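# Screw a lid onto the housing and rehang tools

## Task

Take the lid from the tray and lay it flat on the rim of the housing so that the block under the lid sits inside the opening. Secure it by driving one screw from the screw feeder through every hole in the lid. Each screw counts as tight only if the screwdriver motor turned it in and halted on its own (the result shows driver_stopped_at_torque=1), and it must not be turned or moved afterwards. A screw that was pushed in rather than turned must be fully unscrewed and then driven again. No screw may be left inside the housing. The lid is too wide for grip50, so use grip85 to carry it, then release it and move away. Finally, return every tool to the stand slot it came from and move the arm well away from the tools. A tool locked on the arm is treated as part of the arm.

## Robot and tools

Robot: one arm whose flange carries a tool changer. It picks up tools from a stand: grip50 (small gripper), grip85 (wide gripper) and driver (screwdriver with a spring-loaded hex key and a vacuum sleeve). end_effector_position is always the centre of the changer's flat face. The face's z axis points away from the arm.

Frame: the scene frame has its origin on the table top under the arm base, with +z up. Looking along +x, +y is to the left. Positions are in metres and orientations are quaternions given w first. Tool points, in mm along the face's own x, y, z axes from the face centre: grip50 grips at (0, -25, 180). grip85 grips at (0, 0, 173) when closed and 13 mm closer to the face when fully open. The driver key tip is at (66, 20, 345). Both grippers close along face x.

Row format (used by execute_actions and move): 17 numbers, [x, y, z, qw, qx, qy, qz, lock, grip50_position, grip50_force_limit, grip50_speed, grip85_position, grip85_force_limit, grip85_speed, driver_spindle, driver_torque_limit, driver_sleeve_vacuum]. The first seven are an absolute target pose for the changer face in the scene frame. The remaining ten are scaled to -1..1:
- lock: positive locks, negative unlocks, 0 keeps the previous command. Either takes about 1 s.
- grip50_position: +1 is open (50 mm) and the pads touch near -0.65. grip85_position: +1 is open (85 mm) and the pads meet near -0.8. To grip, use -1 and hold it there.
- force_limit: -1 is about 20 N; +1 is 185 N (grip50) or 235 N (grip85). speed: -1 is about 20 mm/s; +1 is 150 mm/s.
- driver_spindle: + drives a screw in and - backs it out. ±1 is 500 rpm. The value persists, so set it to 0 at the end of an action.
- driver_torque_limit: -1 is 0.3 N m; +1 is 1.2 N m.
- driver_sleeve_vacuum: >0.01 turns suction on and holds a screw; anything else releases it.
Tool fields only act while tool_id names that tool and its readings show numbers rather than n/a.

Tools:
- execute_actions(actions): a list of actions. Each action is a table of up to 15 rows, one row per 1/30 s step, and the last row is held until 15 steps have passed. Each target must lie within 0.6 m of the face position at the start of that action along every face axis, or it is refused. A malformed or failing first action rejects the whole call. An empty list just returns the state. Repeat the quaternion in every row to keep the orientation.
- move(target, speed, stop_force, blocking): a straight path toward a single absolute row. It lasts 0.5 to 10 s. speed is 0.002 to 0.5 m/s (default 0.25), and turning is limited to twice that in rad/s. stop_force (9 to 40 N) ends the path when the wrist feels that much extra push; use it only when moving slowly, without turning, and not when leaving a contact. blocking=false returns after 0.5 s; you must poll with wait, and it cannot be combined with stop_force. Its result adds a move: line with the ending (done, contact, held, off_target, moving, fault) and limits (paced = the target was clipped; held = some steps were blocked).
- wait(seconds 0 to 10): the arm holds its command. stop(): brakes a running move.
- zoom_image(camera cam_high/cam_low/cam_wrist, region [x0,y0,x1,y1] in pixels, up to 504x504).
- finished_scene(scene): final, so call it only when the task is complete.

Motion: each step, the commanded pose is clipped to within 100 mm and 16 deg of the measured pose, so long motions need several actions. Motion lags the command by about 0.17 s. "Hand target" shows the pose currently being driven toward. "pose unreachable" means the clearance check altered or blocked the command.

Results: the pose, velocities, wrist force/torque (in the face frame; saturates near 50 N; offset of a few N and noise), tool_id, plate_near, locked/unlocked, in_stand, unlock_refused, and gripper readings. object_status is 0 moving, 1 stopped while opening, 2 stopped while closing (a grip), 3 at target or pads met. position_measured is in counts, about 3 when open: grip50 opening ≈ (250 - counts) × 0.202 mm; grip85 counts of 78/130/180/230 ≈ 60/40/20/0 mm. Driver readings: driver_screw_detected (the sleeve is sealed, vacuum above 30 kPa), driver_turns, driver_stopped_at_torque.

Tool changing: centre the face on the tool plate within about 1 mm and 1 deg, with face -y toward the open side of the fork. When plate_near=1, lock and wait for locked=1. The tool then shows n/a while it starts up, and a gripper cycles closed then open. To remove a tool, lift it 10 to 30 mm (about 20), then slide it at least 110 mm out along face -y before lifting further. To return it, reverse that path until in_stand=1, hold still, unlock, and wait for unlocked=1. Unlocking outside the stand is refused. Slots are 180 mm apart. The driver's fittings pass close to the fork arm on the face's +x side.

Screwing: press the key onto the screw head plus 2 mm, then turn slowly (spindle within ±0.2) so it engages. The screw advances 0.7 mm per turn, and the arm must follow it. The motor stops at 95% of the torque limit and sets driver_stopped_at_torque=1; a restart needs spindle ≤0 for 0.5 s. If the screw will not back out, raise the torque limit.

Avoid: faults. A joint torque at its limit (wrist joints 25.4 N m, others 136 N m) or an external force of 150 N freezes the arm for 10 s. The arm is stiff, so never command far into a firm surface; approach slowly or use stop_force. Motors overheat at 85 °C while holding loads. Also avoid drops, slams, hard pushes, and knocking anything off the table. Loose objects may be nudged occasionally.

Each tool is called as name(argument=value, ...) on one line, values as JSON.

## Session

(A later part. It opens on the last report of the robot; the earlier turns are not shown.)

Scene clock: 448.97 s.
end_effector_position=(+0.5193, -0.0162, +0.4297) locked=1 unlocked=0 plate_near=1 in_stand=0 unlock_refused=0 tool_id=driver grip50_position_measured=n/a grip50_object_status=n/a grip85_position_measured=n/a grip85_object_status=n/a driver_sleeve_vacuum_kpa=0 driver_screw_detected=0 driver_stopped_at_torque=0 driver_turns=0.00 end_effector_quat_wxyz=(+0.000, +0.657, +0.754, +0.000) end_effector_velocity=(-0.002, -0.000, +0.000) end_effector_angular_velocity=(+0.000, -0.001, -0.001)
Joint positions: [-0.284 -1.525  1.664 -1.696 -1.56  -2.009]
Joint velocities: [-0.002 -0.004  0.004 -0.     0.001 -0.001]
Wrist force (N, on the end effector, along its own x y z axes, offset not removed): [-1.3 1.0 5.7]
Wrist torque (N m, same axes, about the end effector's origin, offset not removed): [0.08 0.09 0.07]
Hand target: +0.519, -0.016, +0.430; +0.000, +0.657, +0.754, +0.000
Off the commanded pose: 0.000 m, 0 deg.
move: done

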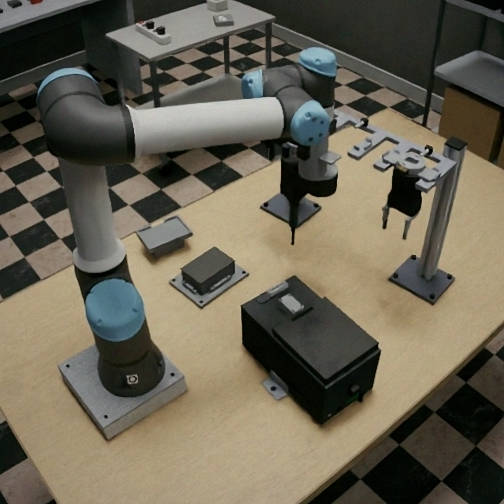

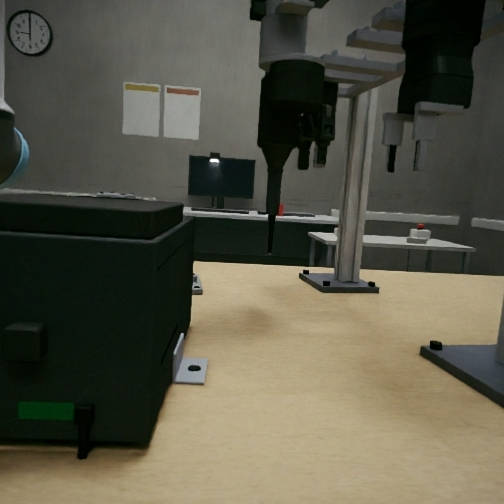

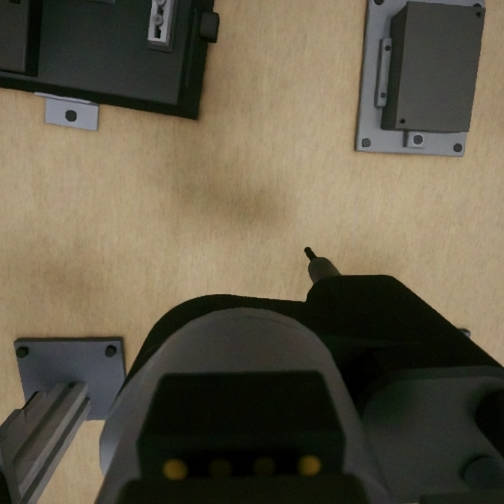

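move(target=[0.43, -0.08, 0.56, 0, 0.7071, 0.7071, 0, 1, 1, 0, 0, 1, 0, 0, 0, 0, 0], speed=0.2)

move(target=[0.324, -0.157, 0.545, 0, 0.7071, 0.7071, 0, 1, 1, 0, 0, 1, 0, 0, 0, 0, 0], speed=0.15)

zoom_image(camera="cam_wrist", region=[260, 200, 350, 290])

Scene clock: 471.47 s.
end_effector_position=(+0.4305, -0.0803, +0.5600) locked=1 unlocked=0 plate_near=1 in_stand=0 unlock_refused=0 tool_id=driver grip50_position_measured=n/a grip50_object_status=n/a grip85_position_measured=n/a grip85_object_status=n/a driver_sleeve_vacuum_kpa=0 driver_screw_detected=0 driver_stopped_at_torque=0 driver_turns=0.00 end_effector_quat_wxyz=(+0.000, +0.707, +0.707, +0.000) end_effector_velocity=(-0.001, -0.001, +0.001) end_effector_angular_velocity=(+0.002, -0.000, -0.002)
Joint positions: [-0.488 -1.709  1.503 -1.351 -1.563 -2.077]
Joint velocities: [-0.003 -0.001 -0.002  0.004  0.002 -0.001]
Wrist force (N, on the end effector, along its own x y z axes, offset not removed): [3.2 -2.2 2.0]
Wrist torque (N m, same axes, about the end effector's origin, offset not removed): [-0.03 -0.06 0.12]
Hand target: +0.430, -0.080, +0.560; +0.000, +0.707, +0.707, +0.000
Off the commanded pose: 0.001 m, 0 deg.
move: done

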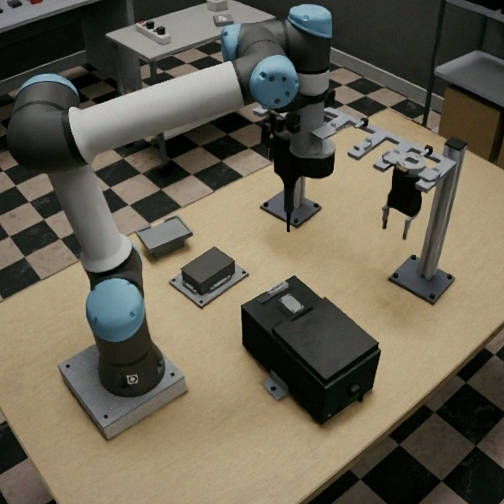

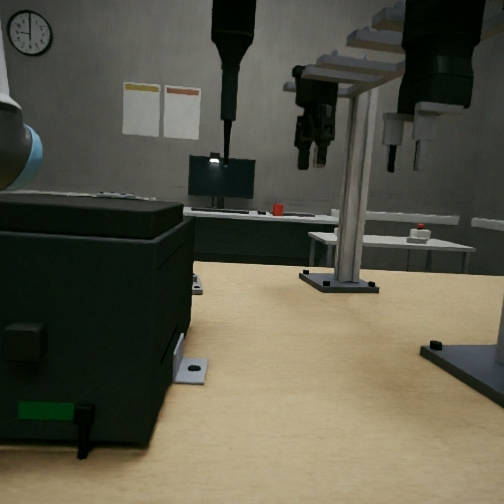

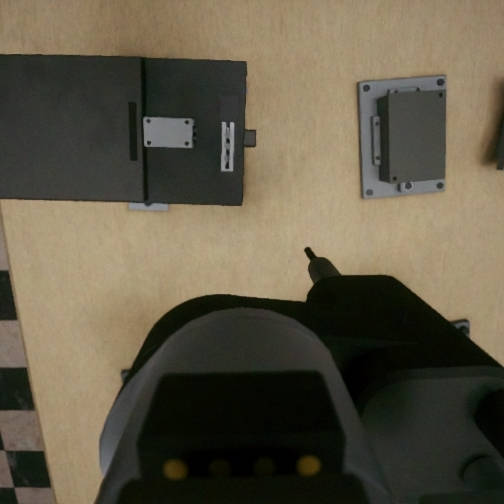

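Scene clock: 472.87 s.
end_effector_position=(+0.3242, -0.1572, +0.5451) locked=1 unlocked=0 plate_near=1 in_stand=0 unlock_refused=0 tool_id=driver grip50_position_measured=n/a grip50_object_status=n/a grip85_position_measured=n/a grip85_object_status=n/a driver_sleeve_vacuum_kpa=0 driver_screw_detected=0 driver_stopped_at_torque=0 driver_turns=0.00 end_effector_quat_wxyz=(+0.000, +0.707, +0.707, +0.000) end_effector_velocity=(-0.001, -0.001, +0.000) end_effector_angular_velocity=(-0.000, -0.001, -0.000)
Joint positions: [-0.817 -1.902  1.685 -1.338 -1.567 -2.406]
Joint velocities: [-0.006 -0.002  0.002 -0.     0.    -0.005]
Wrist force (N, on the end effector, along its own x y z axes, offset not removed): [-0.1 0.7 3.3]
Wrist torque (N m, same axes, about the end effector's origin, offset not removed): [0.20 0.21 -0.10]
Hand target: +0.324, -0.157, +0.545; +0.000, +0.707, +0.707, +0.000
Off the commanded pose: 0.000 m, 0 deg.
move: done

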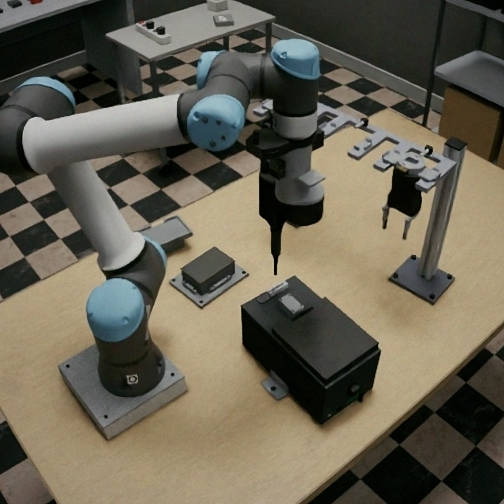

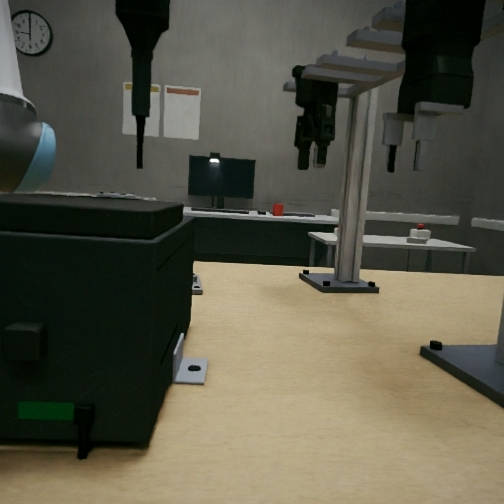

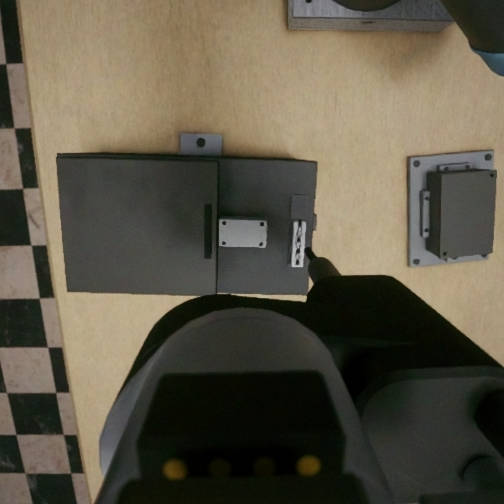

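Region (260, 200, 350, 290) of cam_wrist's 504x504 image, scaled by 5.600, with more detail than that image has.

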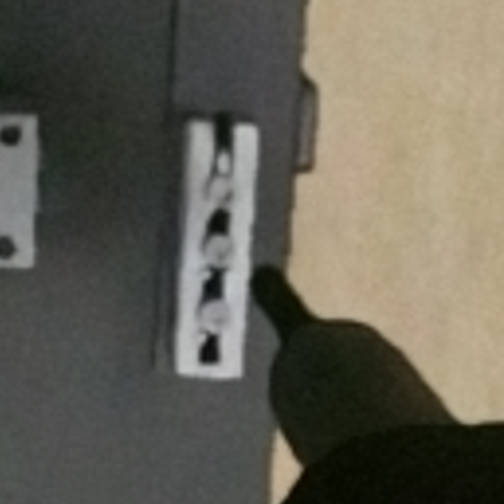

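move(target=[0.3259, -0.1611, 0.525, 0, 0.7071, 0.7071, 0, 1, 1, 0, 0, 1, 0, 0, 0, 0, 0], speed=0.04)

zoom_image(camera="cam_wrist", region=[288, 226, 328, 266])

zoom_image(camera="cam_low", region=[90, 160, 170, 210])

Scene clock: 481.07 s.
end_effector_position=(+0.3259, -0.1610, +0.5251) locked=1 unlocked=0 plate_near=1 in_stand=0 unlock_refused=0 tool_id=driver grip50_position_measured=n/a grip50_object_status=n/a grip85_position_measured=n/a grip85_object_status=n/a driver_sleeve_vacuum_kpa=0 driver_screw_detected=0 driver_stopped_at_torque=0 driver_turns=0.00 end_effector_quat_wxyz=(-0.000, +0.707, +0.707, +0.000) end_effector_velocity=(+0.000, -0.000, -0.002) end_effector_angular_velocity=(-0.000, +0.001, +0.001)
Joint positions: [-0.821 -1.903  1.738 -1.39  -1.568 -2.41 ]
Joint velocities: [ 0.     0.     0.004 -0.004 -0.001 -0.001]
Wrist force (N, on the end effector, along its own x y z axes, offset not removed): [-1.9 -1.1 2.6]
Wrist torque (N m, same axes, about the end effector's origin, offset not removed): [-0.07 -0.11 0.07]
Hand target: +0.326, -0.161, +0.525; +0.000, +0.707, +0.707, +0.000
Off the commanded pose: 0.000 m, 0 deg.
move: done

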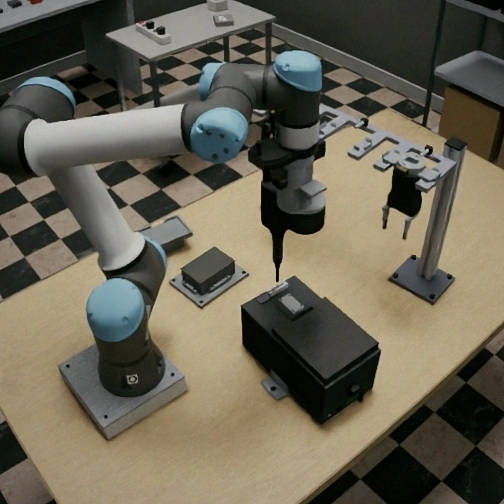

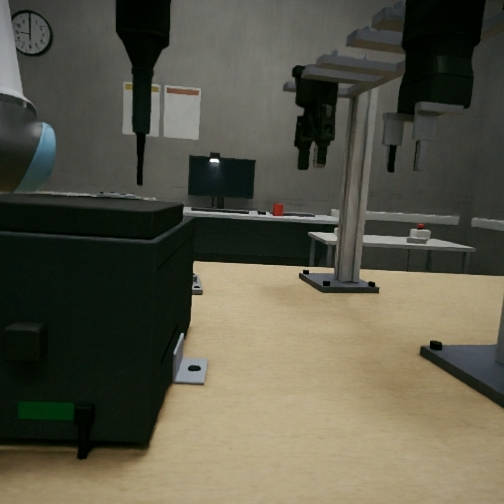

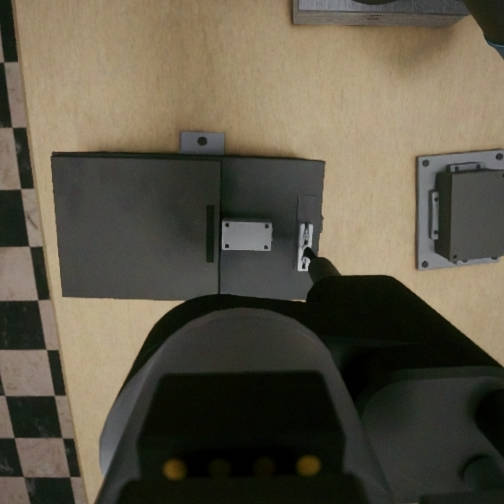

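Region (288, 226, 328, 266) of cam_wrist's 504x504 image, scaled by 12.600, with more detail than that image has.

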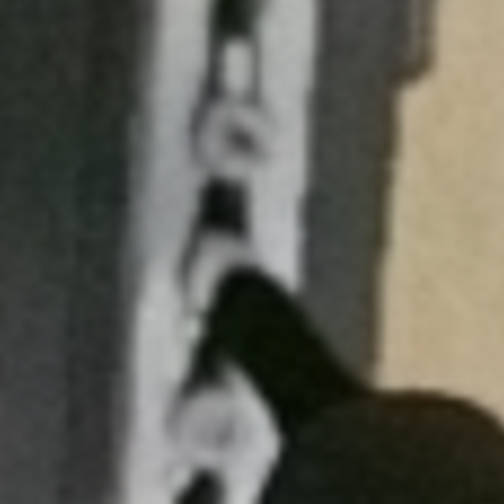

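Region (90, 160, 170, 210) of cam_low's 504x504 image, scaled by 6.300, with more detail than that image has; it fills the top 315 rows of this view, and the rest is white.

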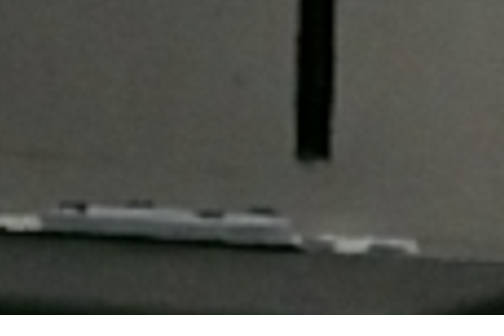

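move(target=[0.3268, -0.1605, 0.518, 0, 0.7071, 0.7071, 0, 1, 1, 0, 0, 1, 0, 0, 0, 0, 0], speed=0.02)

zoom_image(camera="cam_wrist", region=[288, 226, 328, 266])

zoom_image(camera="cam_low", region=[120, 180, 165, 205])

zoom_image(camera="cam_high", region=[255, 270, 300, 305])

Scene clock: 501.17 s.
end_effector_position=(+0.3268, -0.1605, +0.5181) locked=1 unlocked=0 plate_near=1 in_stand=0 unlock_refused=0 tool_id=driver grip50_position_measured=n/a grip50_object_status=n/a grip85_position_measured=n/a grip85_object_status=n/a driver_sleeve_vacuum_kpa=0 driver_screw_detected=0 driver_stopped_at_torque=0 driver_turns=0.00 end_effector_quat_wxyz=(-0.000, +0.707, +0.707, -0.000) end_effector_velocity=(+0.000, -0.000, -0.001) end_effector_angular_velocity=(-0.001, -0.001, -0.001)
Joint positions: [-0.817 -1.904  1.757 -1.407 -1.568 -2.407]
Joint velocities: [ 0.    -0.     0.004 -0.005 -0.     0.001]
Wrist force (N, on the end effector, along its own x y z axes, offset not removed): [1.3 0.3 -1.0]
Wrist torque (N m, same axes, about the end effector's origin, offset not removed): [-0.01 -0.12 0.08]
Hand target: +0.327, -0.160, +0.518; -0.000, +0.707, +0.707, -0.000
Off the commanded pose: 0.000 m, 0 deg.
move: done

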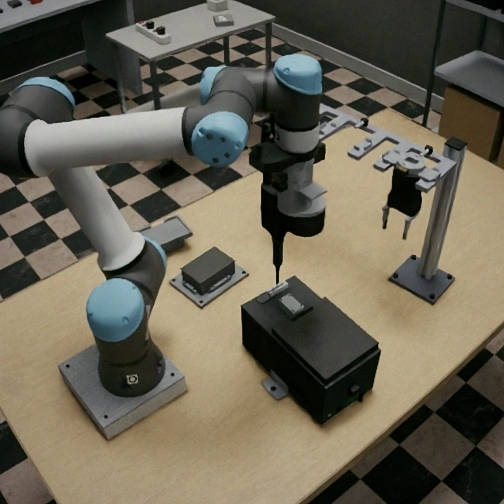

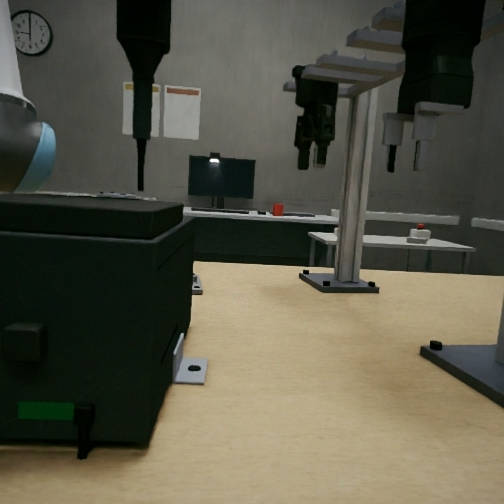

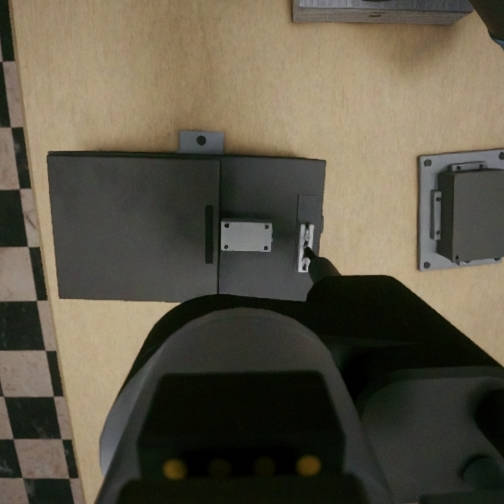

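Region (288, 226, 328, 266) of cam_wrist's 504x504 image, scaled by 12.600, with more detail than that image has.

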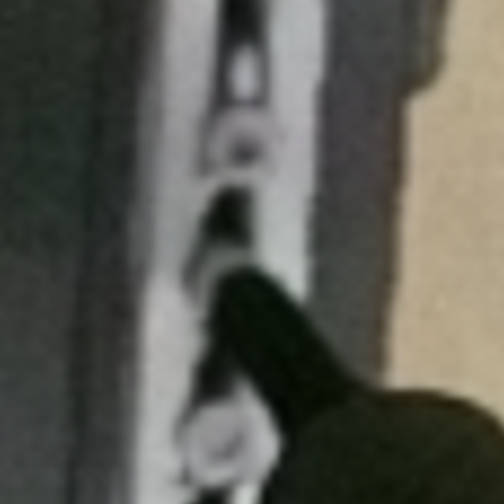

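Region (120, 180, 165, 205) of cam_low's 504x504 image, scaled by 11.200, with more detail than that image has.

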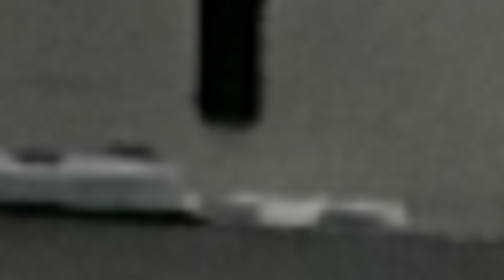

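Region (255, 270, 300, 305) of cam_high's 504x504 image, scaled by 11.200, with more detail than that image has.

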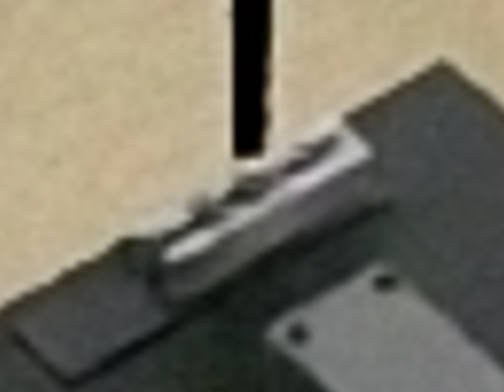

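execute_actions(actions=[])

Scene clock: 515.63 s.
end_effector_position=(+0.3268, -0.1605, +0.5180) locked=1 unlocked=0 plate_near=1 in_stand=0 unlock_refused=0 tool_id=driver grip50_position_measured=n/a grip50_object_status=n/a grip85_position_measured=n/a grip85_object_status=n/a driver_sleeve_vacuum_kpa=0 driver_screw_detected=0 driver_stopped_at_torque=0 driver_turns=0.00 end_effector_quat_wxyz=(-0.000, +0.707, +0.707, -0.000) end_effector_velocity=(+0.000, +0.000, +0.000) end_effector_angular_velocity=(+0.001, +0.000, +0.002)
Joint positions: [-0.817 -1.904  1.758 -1.407 -1.568 -2.407]
Joint velocities: [ 0.001  0.    -0.     0.001  0.    -0.001]
Wrist force (N, on the end effector, along its own x y z axes, offset not removed): [2.6 -2.4 4.2]
Wrist torque (N m, same axes, about the end effector's origin, offset not removed): [0.10 0.01 0.25]
Hand target: +0.327, -0.160, +0.518; -0.000, +0.707, +0.707, -0.000
Off the commanded pose: 0.000 m, 0 deg.

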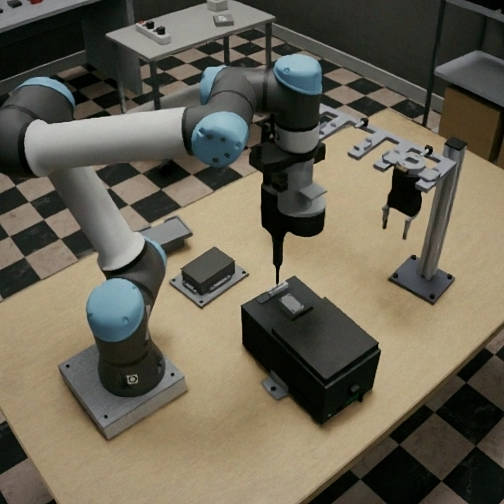

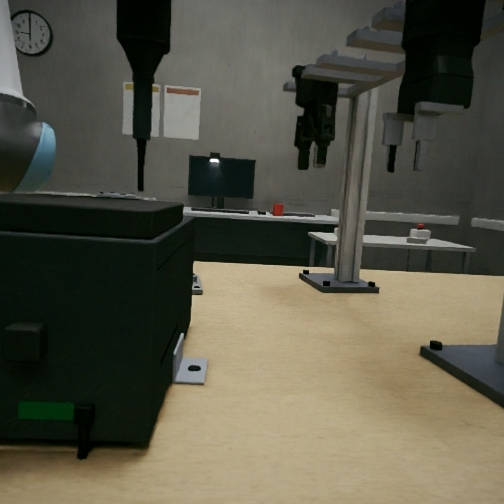

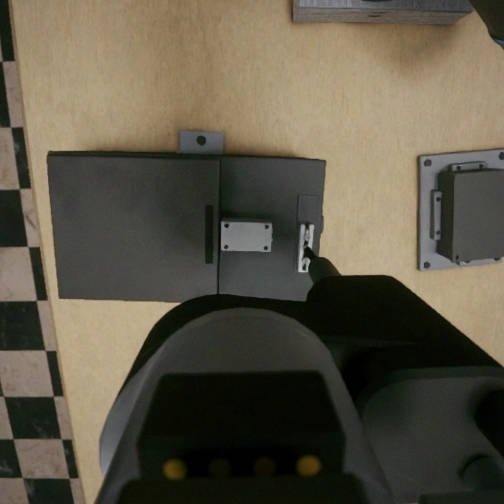

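zoom_image(camera="cam_wrist", region=[283, 216, 333, 276])

zoom_image(camera="cam_low", region=[100, 175, 180, 205])

Region (283, 216, 333, 276) of cam_wrist's 504x504 image, scaled by 8.400, with more detail than that image has.

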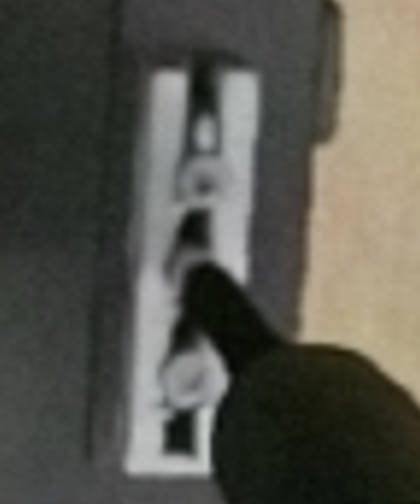

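Region (100, 175, 180, 205) of cam_low's 504x504 image, scaled by 6.300, with more detail than that image has; it fills the top 189 rows of this view, and the rest is white.

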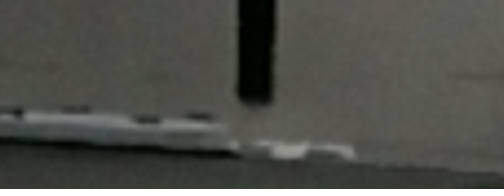

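move(target=[0.3268, -0.1605, 0.5140, 0, 0.7071, 0.7071, 0, 1, 1, 0, 0, 1, 0, 0, 0, 0, 0], speed=0.01)

zoom_image(camera="cam_wrist", region=[288, 226, 328, 266])

zoom_image(camera="cam_low", region=[120, 180, 165, 205])

Scene clock: 528.10 s.
end_effector_position=(+0.3268, -0.1605, +0.5141) locked=1 unlocked=0 plate_near=1 in_stand=0 unlock_refused=0 tool_id=driver grip50_position_measured=n/a grip50_object_status=n/a grip85_position_measured=n/a grip85_object_status=n/a driver_sleeve_vacuum_kpa=0 driver_screw_detected=0 driver_stopped_at_torque=0 driver_turns=0.00 end_effector_quat_wxyz=(-0.000, +0.707, +0.707, -0.000) end_effector_velocity=(-0.000, -0.000, -0.001) end_effector_angular_velocity=(-0.000, -0.001, -0.000)
Joint positions: [-0.817 -1.906  1.769 -1.417 -1.568 -2.407]
Joint velocities: [-0.001 -0.001  0.004 -0.004  0.    -0.001]
Wrist force (N, on the end effector, along its own x y z axes, offset not removed): [0.3 -3.7 2.0]
Wrist torque (N m, same axes, about the end effector's origin, offset not removed): [-0.19 -0.06 0.00]
Hand target: +0.327, -0.160, +0.514; -0.000, +0.707, +0.707, -0.000
Off the commanded pose: 0.000 m, 0 deg.
move: done

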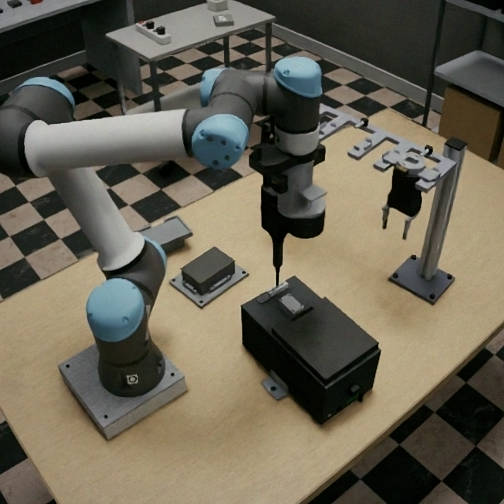

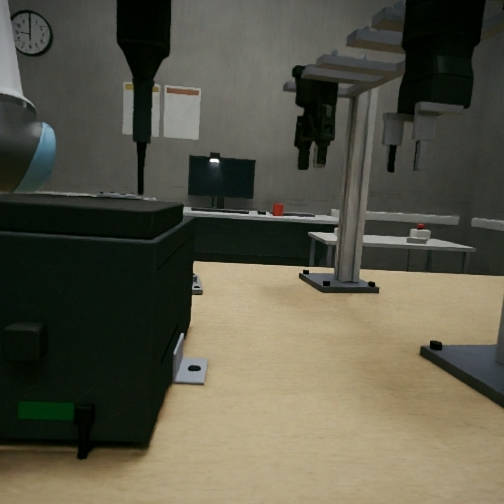

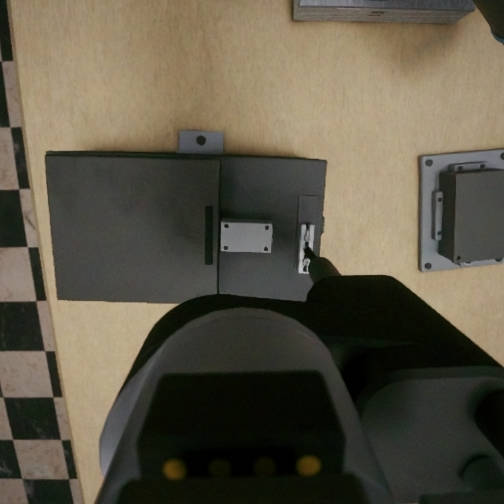

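Region (288, 226, 328, 266) of cam_wrist's 504x504 image, scaled by 12.600, with more detail than that image has.

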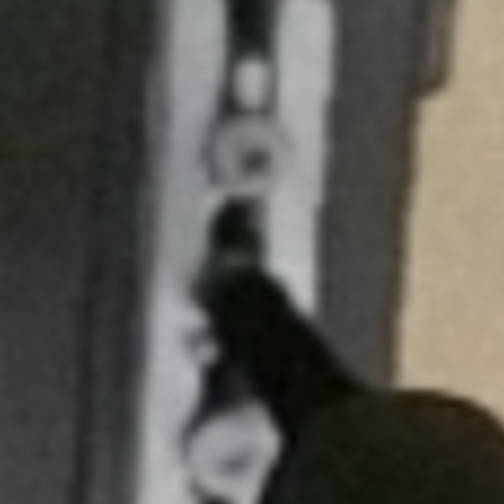

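Region (120, 180, 165, 205) of cam_low's 504x504 image, scaled by 11.200, with more detail than that image has.

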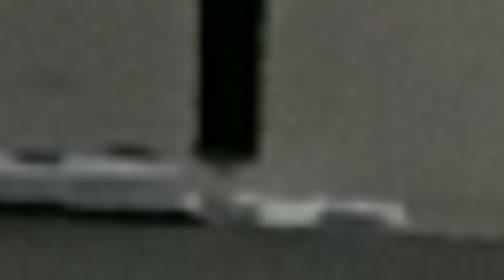

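execute_actions(actions=[[[0.3268,-0.1605,0.5132,0,0.7071,0.7071,0,1,1,0,0,1,0,0,0,0,0]],[[0.3268,-0.1605,0.5126,0,0.7071,0.7071,0,1,1,0,0,1,0,0,0.06,0,0]],[[0.3268,-0.1605,0.5120,0,0.7071,0.7071,0,1,1,0,0,1,0,0,0.06,0,1]],[[0.3268,-0.1605,0.5114,0,0.7071,0.7071,0,1,1,0,0,1,0,0,0.06,0,1]],[[0.3268,-0.1605,0.5108,0,0.7071,0.7071,0,1,1,0,0,1,0,0,0.06,0,1],[0.3268,-0.1605,0.5108,0,0.7071,0.7071,0,1,1,0,0,1,0,0,0.06,0,1],[0.3268,-0.1605,0.5108,0,0.7071,0.7071,0,1,1,0,0,1,0,0,0.06,0,1],[0.3268,-0.1605,0.5108,0,0.7071,0.7071,0,1,1,0,0,1,0,0,0.06,0,1],[0.3268,-0.1605,0.5108,0,0.7071,0.7071,0,1,1,0,0,1,0,0,0.06,0,1],[0.3268,-0.1605,0.5108,0,0.7071,0.7071,0,1,1,0,0,1,0,0,0.06,0,1],[0.3268,-0.1605,0.5108,0,0.7071,0.7071,0,1,1,0,0,1,0,0,0.06,0,1],[0.3268,-0.1605,0.5108,0,0.7071,0.7071,0,1,1,0,0,1,0,0,0.06,0,1],[0.3268,-0.1605,0.5108,0,0.7071,0.7071,0,1,1,0,0,1,0,0,0.06,0,1],[0.3268,-0.1605,0.5108,0,0.7071,0.7071,0,1,1,0,0,1,0,0,0.06,0,1],[0.3268,-0.1605,0.5108,0,0.7071,0.7071,0,1,1,0,0,1,0,0,0,0,1]]])

Scene clock: 543.57 s.
end_effector_position=(+0.3268, -0.1605, +0.5108) locked=1 unlocked=0 plate_near=1 in_stand=0 unlock_refused=0 tool_id=driver grip50_position_measured=n/a grip50_object_status=n/a grip85_position_measured=n/a grip85_object_status=n/a driver_sleeve_vacuum_kpa=39 driver_screw_detected=1 driver_stopped_at_torque=0 driver_turns=0.92 end_effector_quat_wxyz=(+0.000, +0.707, +0.707, -0.000) end_effector_velocity=(+0.000, +0.000, -0.000) end_effector_angular_velocity=(+0.000, +0.000, +0.000)
Joint positions: [-0.817 -1.907  1.778 -1.425 -1.568 -2.407]
Joint velocities: [ 0.    -0.     0.001 -0.     0.    -0.   ]
Wrist force (N, on the end effector, along its own x y z axes, offset not removed): [1.1 -1.6 2.4]
Wrist torque (N m, same axes, about the end effector's origin, offset not removed): [-0.10 -0.06 -0.02]
Hand target: +0.327, -0.160, +0.511; -0.000, +0.707, +0.707, -0.000
Off the commanded pose: 0.000 m, 0 deg.
Step readings (end_effector_position; steps 1 to 15: 1st action; 16 to 30: 2nd action; 31 to 45: 3rd action; 46 to 60: 4th action; 61 to 75: 5th action):
0: (+0.3268, -0.1605, +0.5140)
1: (+0.3268, -0.1605, +0.5140)
2: (+0.3268, -0.1605, +0.5139)
4: (+0.3268, -0.1605, +0.5136)
8: (+0.3268, -0.1605, +0.5133)
15: (+0.3268, -0.1605, +0.5132)
16: (+0.3268, -0.1605, +0.5132)
17: (+0.3268, -0.1605, +0.5131)
19: (+0.3268, -0.1605, +0.5129)
23: (+0.3268, -0.1605, +0.5127)
30: (+0.3268, -0.1605, +0.5126)
31: (+0.3268, -0.1605, +0.5126)
32: (+0.3268, -0.1605, +0.5125)
34: (+0.3268, -0.1605, +0.5123)
38: (+0.3268, -0.1605, +0.5121)
45: (+0.3268, -0.1605, +0.5120)
46: (+0.3268, -0.1605, +0.5120)
47: (+0.3268, -0.1605, +0.5119)
49: (+0.3268, -0.1605, +0.5117)
53: (+0.3268, -0.1605, +0.5115)
60: (+0.3268, -0.1605, +0.5114)
61: (+0.3268, -0.1605, +0.5114)
62: (+0.3268, -0.1605, +0.5113)
64: (+0.3268, -0.1605, +0.5111)
68: (+0.3268, -0.1605, +0.5109)
75: end_effector_position above

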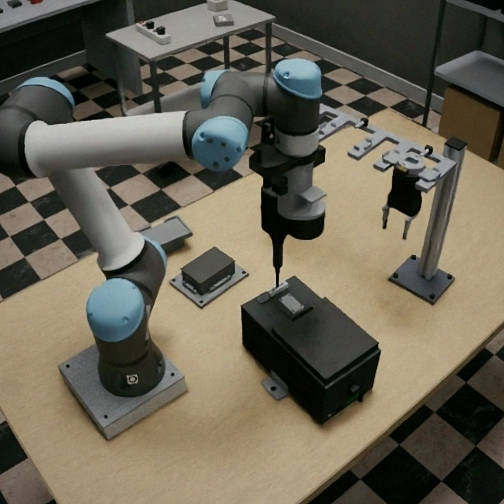

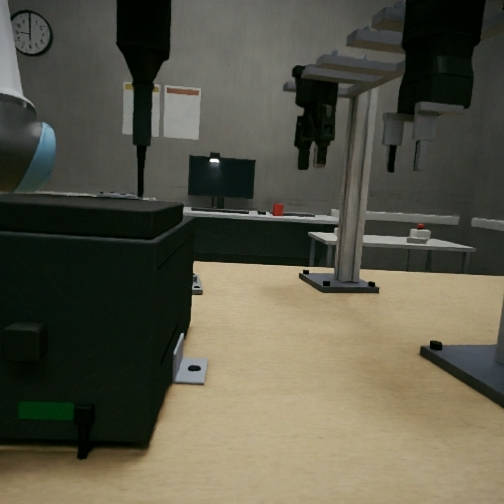

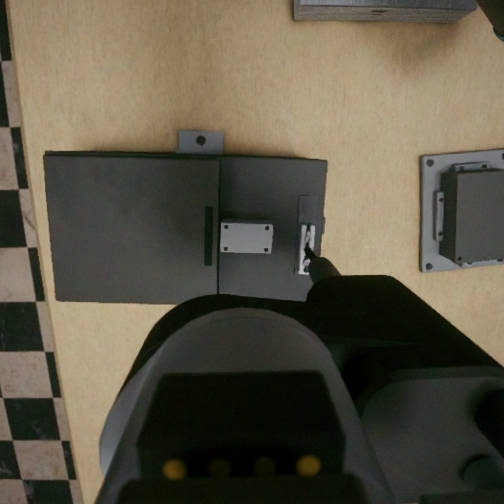

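Screw detected (39 kPa). Lifting slowly.

move(target=[0.3268, -0.1605, 0.538, 0, 0.7071, 0.7071, 0, 1, 1, 0, 0, 1, 0, 0, 0, 0, 1], speed=0.02)

zoom_image(camera="cam_low", region=[110, 150, 180, 205])

Scene clock: 553.30 s.
end_effector_position=(+0.3268, -0.1605, +0.5379) locked=1 unlocked=0 plate_near=1 in_stand=0 unlock_refused=0 tool_id=driver grip50_position_measured=n/a grip50_object_status=n/a grip85_position_measured=n/a grip85_object_status=n/a driver_sleeve_vacuum_kpa=39 driver_screw_detected=1 driver_stopped_at_torque=0 driver_turns=0.92 end_effector_quat_wxyz=(+0.000, +0.707, +0.707, +0.000) end_effector_velocity=(-0.000, -0.001, +0.002) end_effector_angular_velocity=(-0.001, +0.001, -0.001)
Joint positions: [-0.818 -1.896  1.701 -1.359 -1.568 -2.407]
Joint velocities: [-0.001  0.001 -0.006  0.005 -0.001 -0.   ]
Wrist force (N, on the end effector, along its own x y z axes, offset not removed): [1.2 -0.6 0.5]
Wrist torque (N m, same axes, about the end effector's origin, offset not removed): [0.06 -0.31 0.01]
Hand target: +0.327, -0.161, +0.538; +0.000, +0.707, +0.707, +0.000
Off the commanded pose: 0.000 m, 0 deg.
move: done

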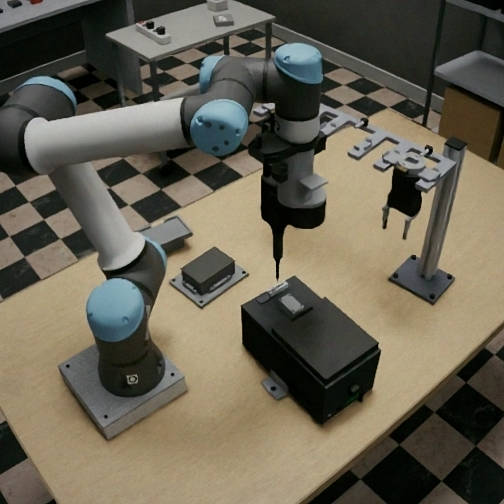

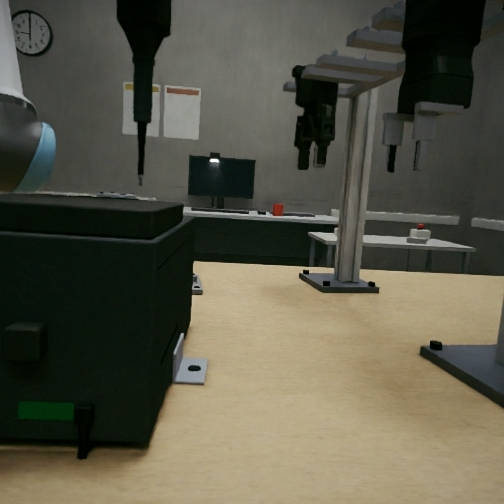

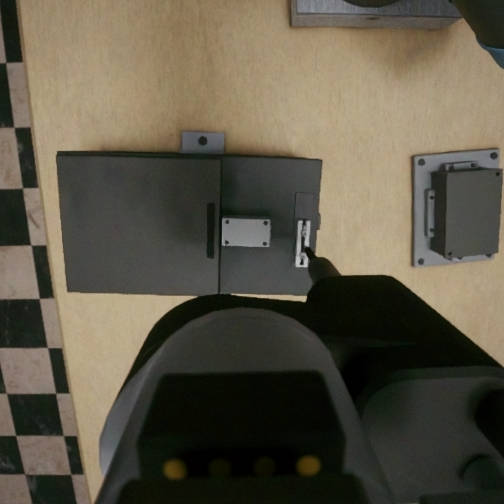

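Region (110, 150, 180, 205) of cam_low's 504x504 image, scaled by 7.200, with more detail than that image has; it fills the top 396 rows of this view, and the rest is white.

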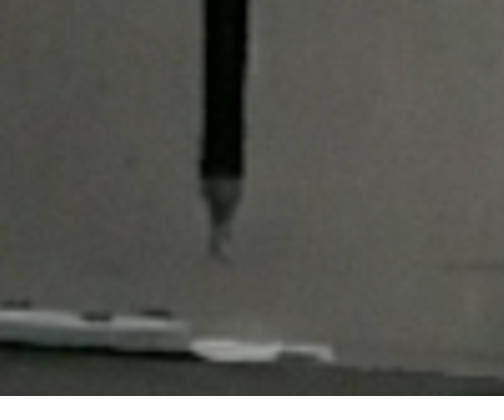

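move(target=[0.3665, 0.0678, 0.4225, 0, 0.7071, 0.7071, 0, 1, 1, 0, 0, 1, 0, 0, 0, 0, 1], speed=0.15)

zoom_image(camera="cam_wrist", region=[280, 220, 330, 270])

Scene clock: 565.63 s.
end_effector_position=(+0.3659, +0.0680, +0.4226) locked=1 unlocked=0 plate_near=1 in_stand=0 unlock_refused=0 tool_id=driver grip50_position_measured=n/a grip50_object_status=n/a grip85_position_measured=n/a grip85_object_status=n/a driver_sleeve_vacuum_kpa=39 driver_screw_detected=1 driver_stopped_at_torque=0 driver_turns=0.92 end_effector_quat_wxyz=(-0.000, +0.707, +0.707, -0.001) end_effector_velocity=(+0.001, +0.001, -0.001) end_effector_angular_velocity=(-0.001, +0.000, -0.002)
Joint positions: [-0.181 -1.903  1.995 -1.649 -1.56  -1.771]
Joint velocities: [ 0.004  0.003 -0.    -0.003 -0.001  0.006]
Wrist force (N, on the end effector, along its own x y z axes, offset not removed): [1.6 -2.4 4.9]
Wrist torque (N m, same axes, about the end effector's origin, offset not removed): [-0.09 -0.26 0.06]
Hand target: +0.366, +0.068, +0.422; -0.000, +0.707, +0.707, -0.001
Off the commanded pose: 0.001 m, 0 deg.
move: done

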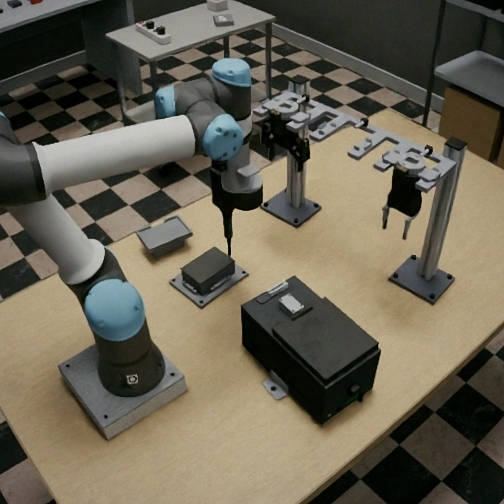

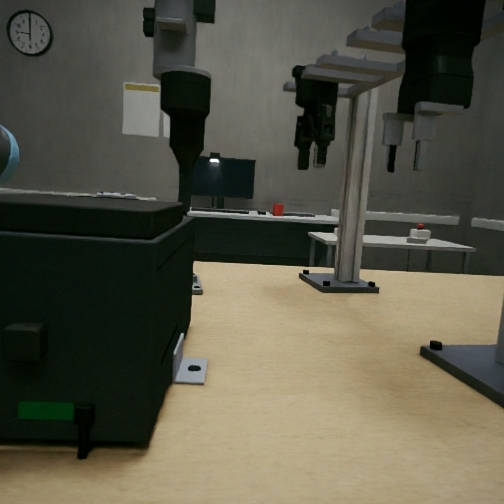

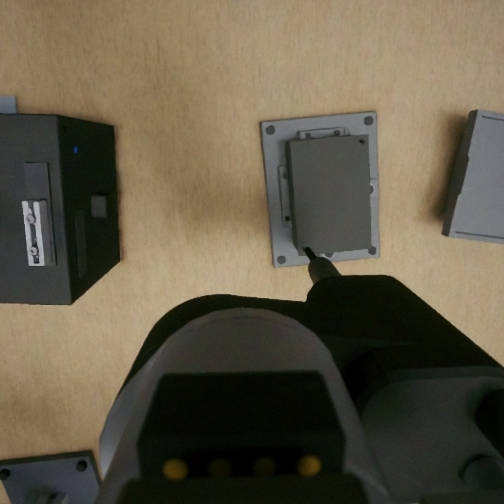

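Region (280, 220, 330, 270) of cam_wrist's 504x504 image, scaled by 10.080, with more detail than that image has.

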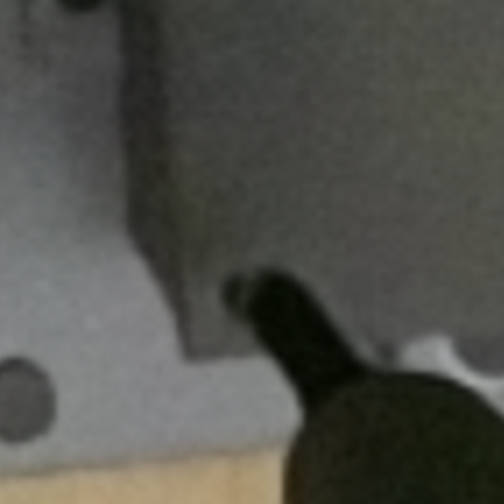

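execute_actions(actions=[[[0.3665,0.0678,0.4300,0,0.7071,0.7071,0,1,1,0,0,1,0,0,0,0,1]],[[0.3665,0.0678,0.4300,0,0.7071,0.7071,0,1,1,0,0,1,0,0,0,0,1]]])

zoom_image(camera="cam_wrist", region=[285, 225, 325, 265])

zoom_image(camera="cam_wrist", region=[255, 105, 385, 275])

Scene clock: 576.23 s.
end_effector_position=(+0.3665, +0.0678, +0.4300) locked=1 unlocked=0 plate_near=1 in_stand=0 unlock_refused=0 tool_id=driver grip50_position_measured=n/a grip50_object_status=n/a grip85_position_measured=n/a grip85_object_status=n/a driver_sleeve_vacuum_kpa=39 driver_screw_detected=1 driver_stopped_at_torque=0 driver_turns=0.92 end_effector_quat_wxyz=(-0.000, +0.707, +0.707, -0.000) end_effector_velocity=(+0.000, -0.000, +0.001) end_effector_angular_velocity=(-0.002, -0.001, +0.000)
Joint positions: [-0.183 -1.904  1.976 -1.631 -1.559 -1.772]
Joint velocities: [ 0.001 -0.    -0.001 -0.    -0.001  0.   ]
Wrist force (N, on the end effector, along its own x y z axes, offset not removed): [4.0 -4.5 -0.6]
Wrist torque (N m, same axes, about the end effector's origin, offset not removed): [-0.11 -0.25 0.01]
Hand target: +0.367, +0.068, +0.430; -0.000, +0.707, +0.707, +0.000
Off the commanded pose: 0.000 m, 0 deg.
Step readings (end_effector_position; steps 1 to 15: 1st action; 16 to 30: 2nd action):
0: (+0.3659, +0.0682, +0.4225)
1: (+0.3659, +0.0682, +0.4225)
2: (+0.3660, +0.0682, +0.4232)
4: (+0.3662, +0.0680, +0.4262)
8: (+0.3664, +0.0679, +0.4290)
15: (+0.3665, +0.0678, +0.4299)
16: (+0.3665, +0.0678, +0.4299)
17: (+0.3665, +0.0678, +0.4299)
19: (+0.3665, +0.0678, +0.4300)
23: (+0.3665, +0.0678, +0.4300)
30: end_effector_position above

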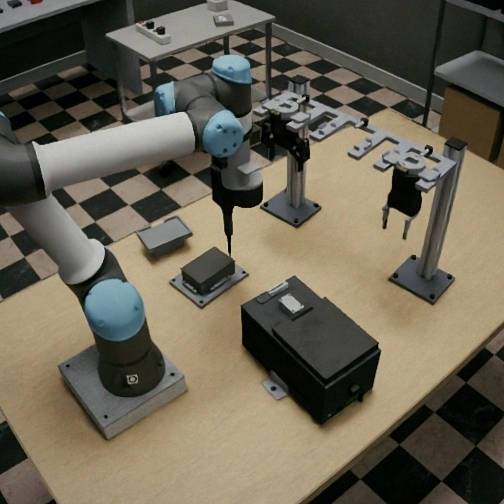

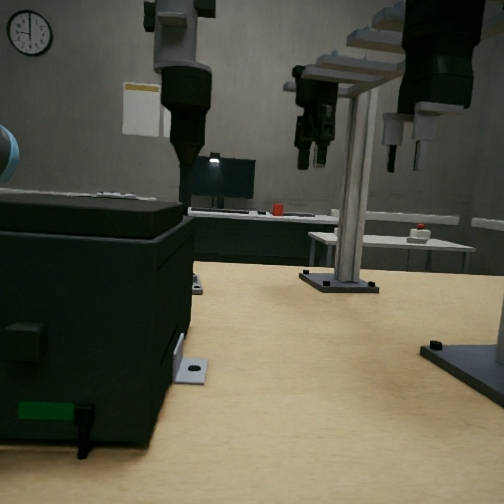

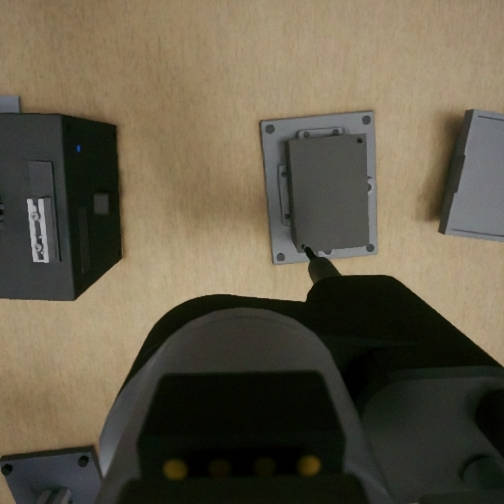

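Region (285, 225, 325, 265) of cam_wrist's 504x504 image, scaled by 12.600, with more detail than that image has.

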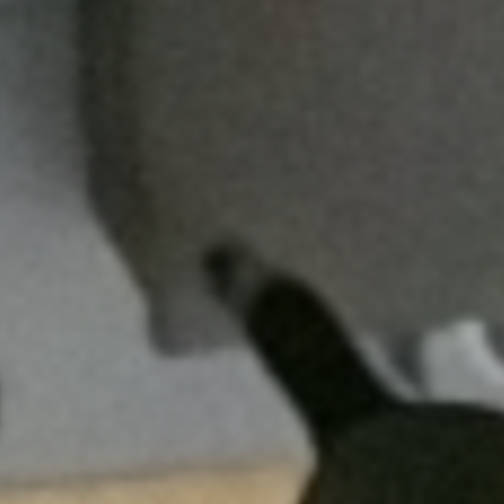

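Region (255, 105, 385, 275) of cam_wrist's 504x504 image, scaled by 2.965, with more detail than that image has; it fills the left 385 columns of this view, and the rest is white.

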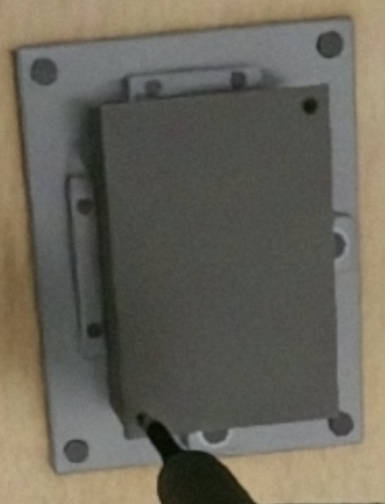

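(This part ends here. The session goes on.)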